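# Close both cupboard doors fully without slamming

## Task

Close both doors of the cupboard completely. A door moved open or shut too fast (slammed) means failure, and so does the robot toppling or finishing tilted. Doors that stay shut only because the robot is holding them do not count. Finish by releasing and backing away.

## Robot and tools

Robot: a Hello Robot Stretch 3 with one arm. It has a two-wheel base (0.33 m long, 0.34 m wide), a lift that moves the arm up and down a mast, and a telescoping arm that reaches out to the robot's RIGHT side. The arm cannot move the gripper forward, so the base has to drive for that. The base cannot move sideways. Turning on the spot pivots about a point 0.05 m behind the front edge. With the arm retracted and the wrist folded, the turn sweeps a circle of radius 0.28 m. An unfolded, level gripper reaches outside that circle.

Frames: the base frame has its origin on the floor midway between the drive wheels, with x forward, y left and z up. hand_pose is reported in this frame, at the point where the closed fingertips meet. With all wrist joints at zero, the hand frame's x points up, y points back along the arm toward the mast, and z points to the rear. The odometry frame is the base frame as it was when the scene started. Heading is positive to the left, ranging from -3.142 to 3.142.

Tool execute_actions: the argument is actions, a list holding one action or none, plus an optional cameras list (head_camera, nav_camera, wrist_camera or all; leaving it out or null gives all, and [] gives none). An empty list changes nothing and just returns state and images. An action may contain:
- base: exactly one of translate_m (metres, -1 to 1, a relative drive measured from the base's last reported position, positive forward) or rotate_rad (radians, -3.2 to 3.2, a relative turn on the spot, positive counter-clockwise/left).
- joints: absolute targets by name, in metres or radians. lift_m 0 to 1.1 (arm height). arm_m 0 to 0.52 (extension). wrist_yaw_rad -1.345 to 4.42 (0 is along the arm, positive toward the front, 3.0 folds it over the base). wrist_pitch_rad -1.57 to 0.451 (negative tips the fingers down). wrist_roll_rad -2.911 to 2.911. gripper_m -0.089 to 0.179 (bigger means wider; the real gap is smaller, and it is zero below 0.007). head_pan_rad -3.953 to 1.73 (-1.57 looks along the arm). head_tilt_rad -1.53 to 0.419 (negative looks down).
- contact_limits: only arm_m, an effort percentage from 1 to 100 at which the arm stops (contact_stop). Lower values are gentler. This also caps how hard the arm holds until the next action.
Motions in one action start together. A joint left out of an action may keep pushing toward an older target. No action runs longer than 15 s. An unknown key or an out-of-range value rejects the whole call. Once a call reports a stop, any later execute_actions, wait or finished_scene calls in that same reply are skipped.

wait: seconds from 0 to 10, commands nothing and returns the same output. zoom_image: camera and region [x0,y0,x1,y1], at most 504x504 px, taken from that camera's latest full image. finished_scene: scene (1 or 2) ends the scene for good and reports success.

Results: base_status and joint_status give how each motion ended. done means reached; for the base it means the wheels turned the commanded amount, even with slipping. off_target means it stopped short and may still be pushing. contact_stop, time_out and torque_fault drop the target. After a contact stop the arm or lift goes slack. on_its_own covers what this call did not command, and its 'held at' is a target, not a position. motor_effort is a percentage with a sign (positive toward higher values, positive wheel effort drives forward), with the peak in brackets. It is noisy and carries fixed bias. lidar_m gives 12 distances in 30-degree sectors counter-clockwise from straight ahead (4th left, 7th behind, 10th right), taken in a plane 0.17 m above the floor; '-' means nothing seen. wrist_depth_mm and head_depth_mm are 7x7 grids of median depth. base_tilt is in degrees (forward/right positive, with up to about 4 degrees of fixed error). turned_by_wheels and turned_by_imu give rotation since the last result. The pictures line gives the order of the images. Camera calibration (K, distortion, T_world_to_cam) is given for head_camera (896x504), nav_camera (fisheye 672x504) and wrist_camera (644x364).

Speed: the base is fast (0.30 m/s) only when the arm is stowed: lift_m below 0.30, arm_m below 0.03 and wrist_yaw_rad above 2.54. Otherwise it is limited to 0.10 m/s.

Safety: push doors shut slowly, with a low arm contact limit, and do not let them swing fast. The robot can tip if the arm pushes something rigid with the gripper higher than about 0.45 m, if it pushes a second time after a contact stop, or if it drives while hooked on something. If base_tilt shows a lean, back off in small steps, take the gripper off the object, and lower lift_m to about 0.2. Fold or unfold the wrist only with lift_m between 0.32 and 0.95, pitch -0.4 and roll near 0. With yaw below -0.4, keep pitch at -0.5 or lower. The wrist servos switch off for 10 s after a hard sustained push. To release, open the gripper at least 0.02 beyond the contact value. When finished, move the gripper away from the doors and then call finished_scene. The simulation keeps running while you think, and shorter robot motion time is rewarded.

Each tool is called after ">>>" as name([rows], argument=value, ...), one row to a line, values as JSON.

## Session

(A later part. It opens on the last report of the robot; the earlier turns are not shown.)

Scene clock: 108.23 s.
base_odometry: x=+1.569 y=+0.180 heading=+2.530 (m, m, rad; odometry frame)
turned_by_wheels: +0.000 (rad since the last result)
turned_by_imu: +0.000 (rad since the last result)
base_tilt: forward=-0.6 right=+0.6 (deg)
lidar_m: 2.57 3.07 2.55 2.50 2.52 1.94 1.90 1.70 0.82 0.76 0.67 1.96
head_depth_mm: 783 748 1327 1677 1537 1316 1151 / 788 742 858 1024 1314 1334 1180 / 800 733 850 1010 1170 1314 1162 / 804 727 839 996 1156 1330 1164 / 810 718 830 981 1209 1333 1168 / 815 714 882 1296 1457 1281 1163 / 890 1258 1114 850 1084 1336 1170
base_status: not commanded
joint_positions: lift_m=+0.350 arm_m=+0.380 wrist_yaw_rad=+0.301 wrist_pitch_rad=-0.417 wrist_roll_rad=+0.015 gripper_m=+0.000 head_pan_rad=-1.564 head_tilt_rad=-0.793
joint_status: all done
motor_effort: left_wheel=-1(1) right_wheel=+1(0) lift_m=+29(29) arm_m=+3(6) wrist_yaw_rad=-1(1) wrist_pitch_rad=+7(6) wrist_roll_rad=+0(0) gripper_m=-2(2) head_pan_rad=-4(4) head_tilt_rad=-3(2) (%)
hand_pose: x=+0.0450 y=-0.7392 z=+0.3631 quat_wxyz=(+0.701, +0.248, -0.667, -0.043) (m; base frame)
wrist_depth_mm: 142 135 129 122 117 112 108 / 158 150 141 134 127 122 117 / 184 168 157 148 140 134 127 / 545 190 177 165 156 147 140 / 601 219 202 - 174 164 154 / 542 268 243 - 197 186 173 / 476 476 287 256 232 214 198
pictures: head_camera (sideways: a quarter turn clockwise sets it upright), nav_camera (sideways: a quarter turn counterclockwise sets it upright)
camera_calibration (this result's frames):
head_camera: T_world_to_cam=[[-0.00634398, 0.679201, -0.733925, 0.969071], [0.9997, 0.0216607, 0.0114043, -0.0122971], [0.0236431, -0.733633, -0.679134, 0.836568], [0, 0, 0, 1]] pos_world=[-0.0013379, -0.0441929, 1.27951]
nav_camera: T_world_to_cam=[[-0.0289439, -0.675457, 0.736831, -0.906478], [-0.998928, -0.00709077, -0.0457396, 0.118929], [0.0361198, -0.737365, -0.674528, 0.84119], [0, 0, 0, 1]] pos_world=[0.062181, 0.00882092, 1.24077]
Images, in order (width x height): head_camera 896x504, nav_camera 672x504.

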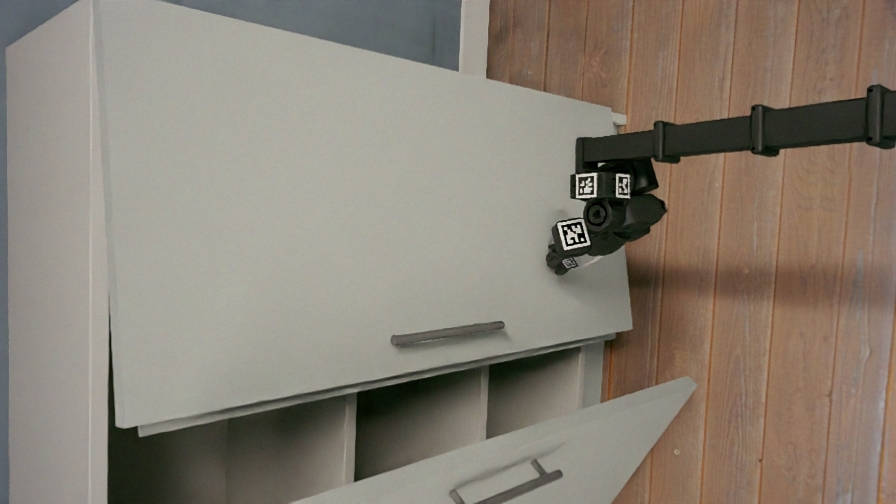

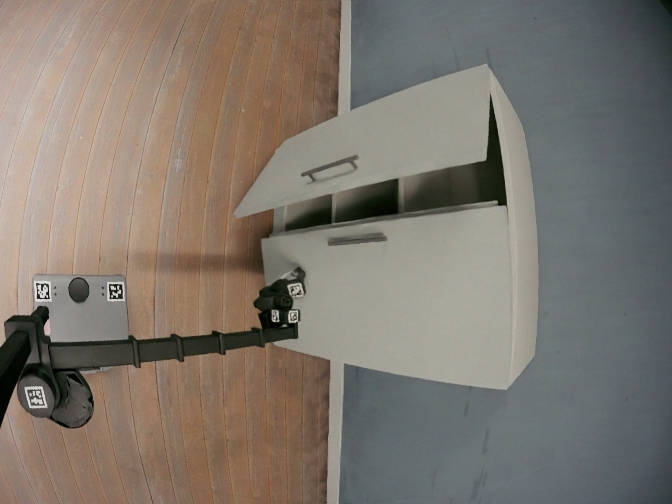

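>>> execute_actions([
  {"joints":{"arm_m":0.43}},
], cameras=[])

>>> execute_actions([
  {"joints":{"arm_m":0.462}},
], cameras=[])

>>> execute_actions([
  {"joints":{"arm_m":0.17,"wrist_yaw_rad":0}},
], cameras=["head_camera"])

>>> execute_actions([
  {"base":{"translate_m":0.36}},
], cameras=[])

>>> execute_actions([
  {"joints":{"arm_m":0.36}},
], cameras=[])

>>> execute_actions([
  {"joints":{"arm_m":0.42}},
], cameras=[])

>>> execute_actions([
  {"joints":{"arm_m":0.457}},
], cameras=[])

>>> execute_actions([
  {"joints":{"arm_m":0.2}},
])

Scene clock: 110.37 s.
base_odometry: x=+1.569 y=+0.180 heading=+2.530 (m, m, rad; odometry frame)
turned_by_wheels: +0.000 (rad since the last result)
turned_by_imu: +0.000 (rad since the last result)
base_tilt: forward=-0.6 right=+0.6 (deg)
lidar_m: 2.56 3.07 2.55 2.50 2.52 1.94 1.90 1.70 0.83 0.81 0.67 1.96
head_depth_mm: 780 757 1345 1665 1544 1325 1151 / 792 764 881 1042 1326 1351 1176 / 797 771 891 1055 1210 1332 1155 / 803 775 899 1066 1364 1329 1161 / 810 782 911 1076 1412 1332 1163 / 817 821 1062 1335 1457 1281 1167 / 890 1254 1110 849 1084 1336 1167
base_status: not commanded
joint_positions: lift_m=+0.350 arm_m=+0.430 wrist_yaw_rad=+0.302 wrist_pitch_rad=-0.417 wrist_roll_rad=+0.015 gripper_m=+0.000 head_pan_rad=-1.564 head_tilt_rad=-0.793
joint_status: all done
motor_effort: left_wheel=-1(1) right_wheel=+1(1) lift_m=+29(29) arm_m=+4(3) wrist_yaw_rad=-1(1) wrist_pitch_rad=+7(7) wrist_roll_rad=+0(0) gripper_m=-1(2) head_pan_rad=-4(4) head_tilt_rad=-3(3) (%)
hand_pose: x=+0.0452 y=-0.7891 z=+0.3631 quat_wxyz=(+0.701, +0.248, -0.667, -0.043) (m; base frame)
wrist_depth_mm: 262 159 141 128 116 106 99 / 559 178 156 139 126 115 105 / 610 201 174 153 137 124 113 / 572 235 198 173 152 135 123 / 482 450 231 - 168 150 134 / 537 432 278 - 188 167 147 / 478 479 329 259 214 187 163
pictures: none
No camera images: the call's "cameras" was empty. Leave "cameras" out to get every camera's image.

Scene clock: 111.60 s.
base_odometry: x=+1.569 y=+0.180 heading=+2.529 (m, m, rad; odometry frame)
turned_by_wheels: +0.000 (rad since the last result)
turned_by_imu: +0.000 (rad since the last result)
base_tilt: forward=-0.6 right=+0.6 (deg)
lidar_m: 2.56 3.07 2.55 2.50 2.52 1.94 1.90 1.71 0.83 0.81 0.67 1.96
head_depth_mm: 788 761 1350 1663 1543 1312 1151 / 792 762 882 1040 1326 1341 1174 / 799 770 889 1058 1439 1327 1164 / 808 778 898 1072 1416 1333 1159 / 813 785 911 1073 1410 1335 1165 / 824 822 1031 1332 1457 1288 1169 / 898 1269 1115 848 1086 1343 1176
base_status: not commanded
joint_positions: lift_m=+0.350 arm_m=+0.460 wrist_yaw_rad=+0.333 wrist_pitch_rad=-0.513 wrist_roll_rad=+0.015 gripper_m=+0.000 head_pan_rad=-1.564 head_tilt_rad=-0.793
joint_status: all done
on_its_own: arm_m is at rest, and its effort (+21) is outside its rest range (-14 to +14); wrist_yaw_rad is at rest, and its effort (-23) is outside its rest range (-12 to +12); wrist_pitch_rad is at rest, and its effort (+44) is outside its rest range (-20 to +32)
motor_effort: left_wheel=-5(6) right_wheel=+8(8) lift_m=+29(29) arm_m=+21(17) wrist_yaw_rad=-23(22) wrist_pitch_rad=+44(44) wrist_roll_rad=+0(0) gripper_m=-7(6) head_pan_rad=-4(4) head_tilt_rad=-2(2) (%)
hand_pose: x=+0.0476 y=-0.8051 z=+0.3422 quat_wxyz=(+0.700, +0.290, -0.650, -0.066) (m; base frame)
wrist_depth_mm: 156 136 119 105 94 86 79 / 556 156 134 116 104 93 85 / 571 182 154 131 115 103 92 / 490 220 178 149 129 113 101 / 550 411 222 165 147 126 112 / 506 492 - - 170 144 125 / 444 448 435 261 198 167 142
pictures: none
No camera images: the call's "cameras" was empty. Leave "cameras" out to get every camera's image.

Scene clock: 114.97 s.
base_odometry: x=+1.569 y=+0.180 heading=+2.530 (m, m, rad; odometry frame)
turned_by_wheels: +0.000 (rad since the last result)
turned_by_imu: +0.001 (rad since the last result)
base_tilt: forward=-0.6 right=+0.6 (deg)
lidar_m: 2.57 3.08 2.55 2.50 2.52 1.94 1.90 1.70 0.83 0.81 0.67 1.96
head_depth_mm: 782 757 1349 1667 1541 1321 1150 / 790 763 877 1042 1426 1319 1168 / 797 769 888 1058 1293 1362 1118 / 806 779 898 1067 1309 1332 1160 / 809 785 911 1075 1417 1334 1163 / 820 824 1065 1335 1455 1283 1167 / 892 1256 1112 852 1084 1336 1166
base_status: not commanded
joint_positions: lift_m=+0.350 arm_m=+0.170 wrist_yaw_rad=+0.001 wrist_pitch_rad=-0.421 wrist_roll_rad=+0.009 gripper_m=+0.000 head_pan_rad=-1.564 head_tilt_rad=-0.793
joint_status: all done
motor_effort: left_wheel=+0(27) right_wheel=+0(32) lift_m=+30(30) arm_m=-4(21) wrist_yaw_rad=-1(61) wrist_pitch_rad=+8(44) wrist_roll_rad=+2(3) gripper_m=-2(12) head_pan_rad=-3(4) head_tilt_rad=-3(2) (%)
hand_pose: x=-0.0213 y=-0.5394 z=+0.3623 quat_wxyz=(+0.689, +0.147, -0.694, -0.148) (m; base frame)
wrist_depth_mm: 756 374 361 354 350 343 761 / 790 414 396 384 383 389 842 / 702 666 438 434 425 911 923 / 588 569 498 485 470 830 880 / 636 634 621 - 602 693 728 / 541 547 558 - 585 594 601 / 460 476 485 503 508 513 516
pictures: head_camera (sideways: a quarter turn clockwise sets it upright)
camera_calibration (this result's frames):
head_camera: T_world_to_cam=[[-0.00634374, 0.679201, -0.733925, 0.969071], [0.9997, 0.0216603, 0.0114043, -0.0122971], [0.0236428, -0.733633, -0.679135, 0.836568], [0, 0, 0, 1]] pos_world=[-0.00133792, -0.0441929, 1.27951]
Images, in order (width x height): head_camera 896x504.

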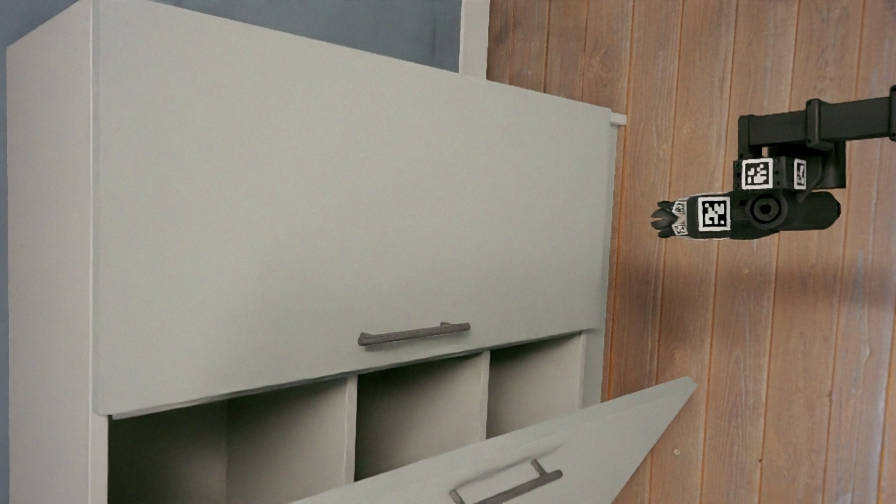

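Scene clock: 119.80 s.
base_odometry: x=+1.274 y=+0.387 heading=+2.530 (m, m, rad; odometry frame)
turned_by_wheels: +0.000 (rad since the last result)
turned_by_imu: +0.001 (rad since the last result)
base_tilt: forward=-0.6 right=+0.6 (deg)
lidar_m: 2.28 2.22 2.52 2.48 2.62 2.30 2.26 1.74 0.85 0.61 0.83 2.00
head_depth_mm: 779 780 900 1063 1292 1318 1159 / 844 815 928 1075 1322 1322 1165 / 860 602 673 819 1071 1325 1118 / 870 636 733 861 1080 1304 1163 / 875 682 806 984 1253 1334 1165 / 818 745 894 1132 1526 1330 1165 / 1099 842 1541 1782 1572 1342 1170
base_status: done
joint_positions: lift_m=+0.350 arm_m=+0.170 wrist_yaw_rad=+0.001 wrist_pitch_rad=-0.421 wrist_roll_rad=+0.009 gripper_m=+0.000 head_pan_rad=-1.564 head_tilt_rad=-0.793
joint_status: not commanded
motor_effort: left_wheel=-1(4) right_wheel=+1(4) lift_m=+30(30) arm_m=-5(4) wrist_yaw_rad=+0(1) wrist_pitch_rad=+8(8) wrist_roll_rad=+2(2) gripper_m=-2(2) head_pan_rad=-4(4) head_tilt_rad=-3(2) (%)
hand_pose: x=-0.0213 y=-0.5394 z=+0.3623 quat_wxyz=(+0.689, +0.147, -0.694, -0.148) (m; base frame)
wrist_depth_mm: 854 299 238 195 177 368 359 / 956 344 262 215 200 400 395 / 942 399 295 235 430 445 436 / 750 487 342 260 501 491 480 / 625 622 418 - 637 619 544 / 542 555 567 - 579 593 604 / 470 477 487 474 507 514 525
pictures: none
No camera images: the call's "cameras" was empty. Leave "cameras" out to get every camera's image.

Scene clock: 122.43 s.
base_odometry: x=+1.274 y=+0.387 heading=+2.530 (m, m, rad; odometry frame)
turned_by_wheels: +0.000 (rad since the last result)
turned_by_imu: +0.000 (rad since the last result)
base_tilt: forward=-0.5 right=+0.6 (deg)
lidar_m: 2.28 2.22 2.51 2.47 2.62 2.30 2.26 1.74 0.85 0.73 0.86 2.00
head_depth_mm: 780 779 900 1060 1302 1316 1152 / 790 709 870 1071 1315 1324 1152 / 797 699 807 942 1107 1298 1161 / 804 727 843 1004 1225 1335 1162 / 812 759 884 1059 1327 1329 1164 / 817 787 928 1159 1532 1333 1171 / 1102 867 1543 1793 1573 1341 1172
base_status: not commanded
joint_positions: lift_m=+0.350 arm_m=+0.360 wrist_yaw_rad=+0.001 wrist_pitch_rad=-0.421 wrist_roll_rad=+0.010 gripper_m=+0.000 head_pan_rad=-1.564 head_tilt_rad=-0.793
joint_status: all done
motor_effort: left_wheel=+0(1) right_wheel=+1(2) lift_m=+30(30) arm_m=+3(10) wrist_yaw_rad=-1(3) wrist_pitch_rad=+8(12) wrist_roll_rad=+2(2) gripper_m=-2(2) head_pan_rad=-4(4) head_tilt_rad=-3(2) (%)
hand_pose: x=-0.0213 y=-0.7287 z=+0.3622 quat_wxyz=(+0.688, +0.148, -0.695, -0.148) (m; base frame)
wrist_depth_mm: 164 148 134 122 113 105 98 / 182 164 148 134 123 113 104 / 210 187 165 148 135 123 113 / 250 217 188 166 148 134 130 / 303 254 219 - 166 149 288 / 390 310 260 - 185 173 332 / 472 471 307 251 211 391 388
pictures: none
No camera images: the call's "cameras" was empty. Leave "cameras" out to get every camera's image.

Scene clock: 124.03 s.
base_odometry: x=+1.274 y=+0.387 heading=+2.530 (m, m, rad; odometry frame)
turned_by_wheels: +0.000 (rad since the last result)
turned_by_imu: +0.000 (rad since the last result)
base_tilt: forward=-0.6 right=+0.6 (deg)
lidar_m: 2.29 2.21 2.50 2.47 2.62 2.30 2.26 1.74 0.85 0.80 0.88 2.00
head_depth_mm: 783 780 899 1063 1299 1321 1155 / 789 766 890 1076 1311 1351 1153 / 795 764 885 1045 1185 1324 1155 / 803 780 901 1069 1342 1329 1161 / 810 795 924 1101 1370 1334 1165 / 816 810 949 1188 1532 1335 1169 / 1103 875 1538 1781 1572 1342 1167
base_status: not commanded
joint_positions: lift_m=+0.350 arm_m=+0.420 wrist_yaw_rad=+0.001 wrist_pitch_rad=-0.421 wrist_roll_rad=+0.010 gripper_m=+0.000 head_pan_rad=-1.564 head_tilt_rad=-0.793
joint_status: all done
motor_effort: left_wheel=-1(0) right_wheel=+0(1) lift_m=+30(30) arm_m=+3(4) wrist_yaw_rad=-1(1) wrist_pitch_rad=+8(8) wrist_roll_rad=+2(2) gripper_m=-2(2) head_pan_rad=-3(4) head_tilt_rad=-3(3) (%)
hand_pose: x=-0.0213 y=-0.7887 z=+0.3622 quat_wxyz=(+0.688, +0.147, -0.695, -0.148) (m; base frame)
wrist_depth_mm: 137 132 126 122 117 113 109 / 151 147 139 134 128 123 119 / 171 163 155 148 141 135 129 / 193 184 175 164 157 150 148 / 226 212 198 - 177 168 209 / 271 251 234 - 201 195 242 / 336 307 282 256 235 280 281
pictures: none
No camera images: the call's "cameras" was empty. Leave "cameras" out to get every camera's image.

Scene clock: 125.47 s.
base_odometry: x=+1.274 y=+0.387 heading=+2.530 (m, m, rad; odometry frame)
turned_by_wheels: +0.000 (rad since the last result)
turned_by_imu: +0.000 (rad since the last result)
base_tilt: forward=-0.6 right=+0.6 (deg)
lidar_m: 2.28 2.22 2.51 2.48 2.62 2.31 2.26 1.73 0.85 0.84 0.88 2.00
head_depth_mm: 785 781 899 1055 1300 1321 1154 / 794 789 910 1079 1309 1354 1169 / 800 796 922 1094 - 1327 1157 / 807 803 926 1106 1410 1330 1168 / 814 811 941 1121 1378 1335 1163 / 822 819 949 1192 1534 1333 1165 / 1106 879 1541 1793 1566 1346 1173
base_status: not commanded
joint_positions: lift_m=+0.350 arm_m=+0.456 wrist_yaw_rad=+0.002 wrist_pitch_rad=-0.464 wrist_roll_rad=+0.010 gripper_m=+0.000 head_pan_rad=-1.564 head_tilt_rad=-0.793
joint_status: all done
on_its_own: arm_m is at rest, and its effort (+16) is outside its rest range (-14 to +14)
motor_effort: left_wheel=-3(2) right_wheel=+2(2) lift_m=+30(30) arm_m=+16(15) wrist_yaw_rad=-1(1) wrist_pitch_rad=+25(26) wrist_roll_rad=+2(2) gripper_m=+0(2) head_pan_rad=-4(3) head_tilt_rad=-3(3) (%)
hand_pose: x=-0.0211 y=-0.8189 z=+0.3525 quat_wxyz=(+0.685, +0.163, -0.691, -0.163) (m; base frame)
wrist_depth_mm: 123 120 117 115 113 111 110 / 135 133 130 127 125 122 120 / 152 148 145 141 139 136 133 / 174 170 165 161 157 154 150 / 201 197 189 177 180 176 171 / 240 233 231 - 209 204 197 / 301 286 277 266 251 247 235
pictures: none
No camera images: the call's "cameras" was empty. Leave "cameras" out to get every camera's image.

Scene clock: 128.60 s.
base_odometry: x=+1.274 y=+0.387 heading=+2.530 (m, m, rad; odometry frame)
turned_by_wheels: +0.000 (rad since the last result)
turned_by_imu: +0.000 (rad since the last result)
base_tilt: forward=-0.6 right=+0.6 (deg)
lidar_m: 2.28 2.22 2.52 2.47 2.62 2.31 2.26 1.74 0.85 0.83 0.88 2.00
head_depth_mm: 779 779 900 1065 1301 1321 1159 / 789 790 910 1075 1316 1349 1163 / 796 793 919 1090 1332 1385 1139 / 807 800 931 1107 1361 1334 1157 / 813 810 943 1122 1387 1329 1169 / 818 819 951 1197 1527 1337 1167 / 1105 874 1535 1788 1571 1341 1167
base_status: not commanded
joint_positions: lift_m=+0.350 arm_m=+0.200 wrist_yaw_rad=+0.001 wrist_pitch_rad=-0.421 wrist_roll_rad=+0.010 gripper_m=+0.000 head_pan_rad=-1.564 head_tilt_rad=-0.793
joint_status: all done
motor_effort: left_wheel=+0(3) right_wheel=+0(2) lift_m=+30(30) arm_m=-5(17) wrist_yaw_rad=-1(4) wrist_pitch_rad=+8(25) wrist_roll_rad=+2(2) gripper_m=-2(2) head_pan_rad=-4(4) head_tilt_rad=-2(3) (%)
hand_pose: x=-0.0213 y=-0.5694 z=+0.3623 quat_wxyz=(+0.688, +0.147, -0.695, -0.148) (m; base frame)
wrist_depth_mm: 377 363 358 348 345 340 335 / 885 405 386 387 382 371 363 / 910 443 437 426 409 410 399 / 759 510 482 473 469 458 450 / 632 625 613 - 533 512 495 / 553 555 559 - 587 591 602 / 472 479 483 491 507 514 524
pictures: head_camera (sideways: a quarter turn clockwise sets it upright), nav_camera (sideways: a quarter turn counterclockwise sets it upright), wrist_camera
camera_calibration (this result's frames):
head_camera: T_world_to_cam=[[-0.00634382, 0.679201, -0.733925, 0.969071], [0.9997, 0.0216604, 0.0114043, -0.0122971], [0.0236429, -0.733633, -0.679135, 0.836568], [0, 0, 0, 1]] pos_world=[-0.00133791, -0.0441929, 1.27951]
nav_camera: T_world_to_cam=[[-0.028944, -0.675457, 0.736831, -0.906478], [-0.998928, -0.00709052, -0.0457396, 0.118929], [0.0361196, -0.737365, -0.674528, 0.84119], [0, 0, 0, 1]] pos_world=[0.062181, 0.00882091, 1.24077]
wrist_camera: T_world_to_cam=[[-0.998864, 0.0231478, 0.0416417, -0.0309383], [-0.0205699, 0.578843, -0.815179, 0.654275], [-0.0429736, -0.81511, -0.57771, -0.0951897], [0, 0, 0, 1]] pos_world=[-0.0215354, -0.455597, 0.479648]
Images, in order (width x height): head_camera 896x504, nav_camera 672x504, wrist_camera 644x364.

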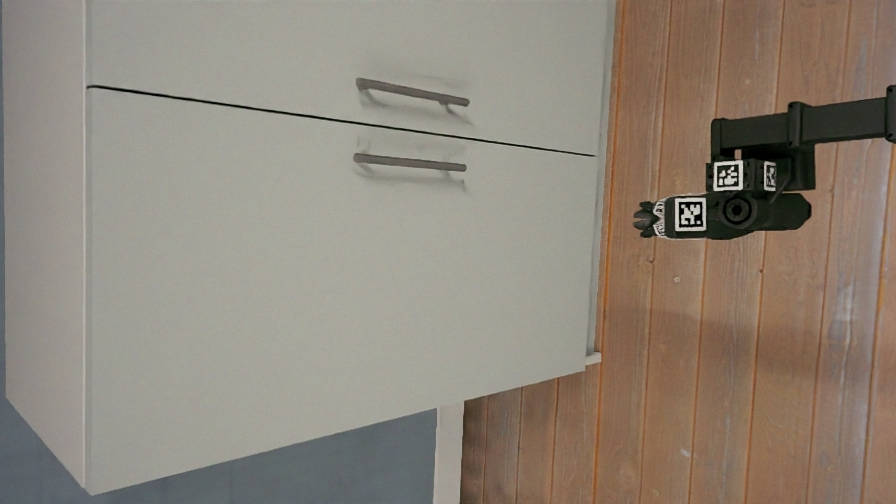

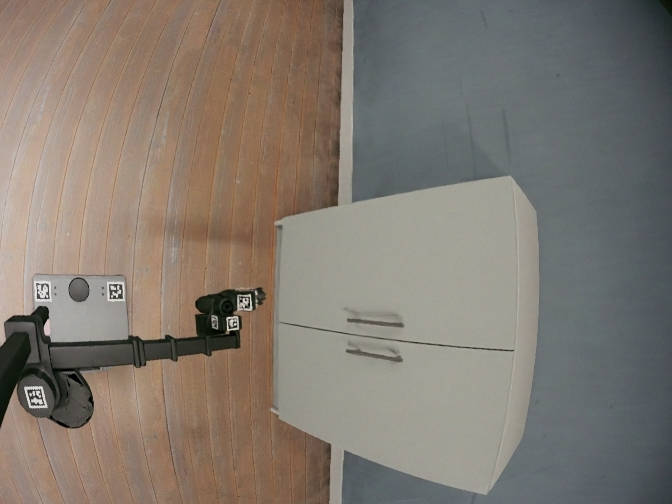

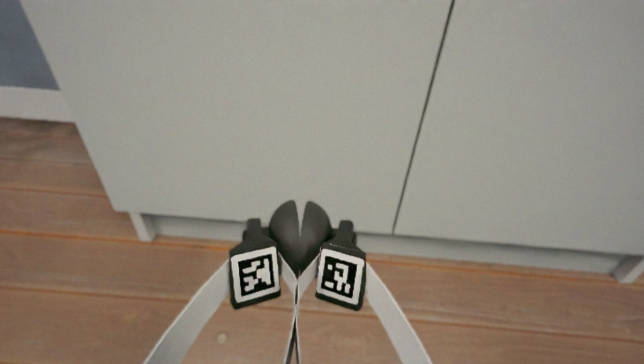

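>>> finished_scene(scene=1)

The scene is finished: the task was done.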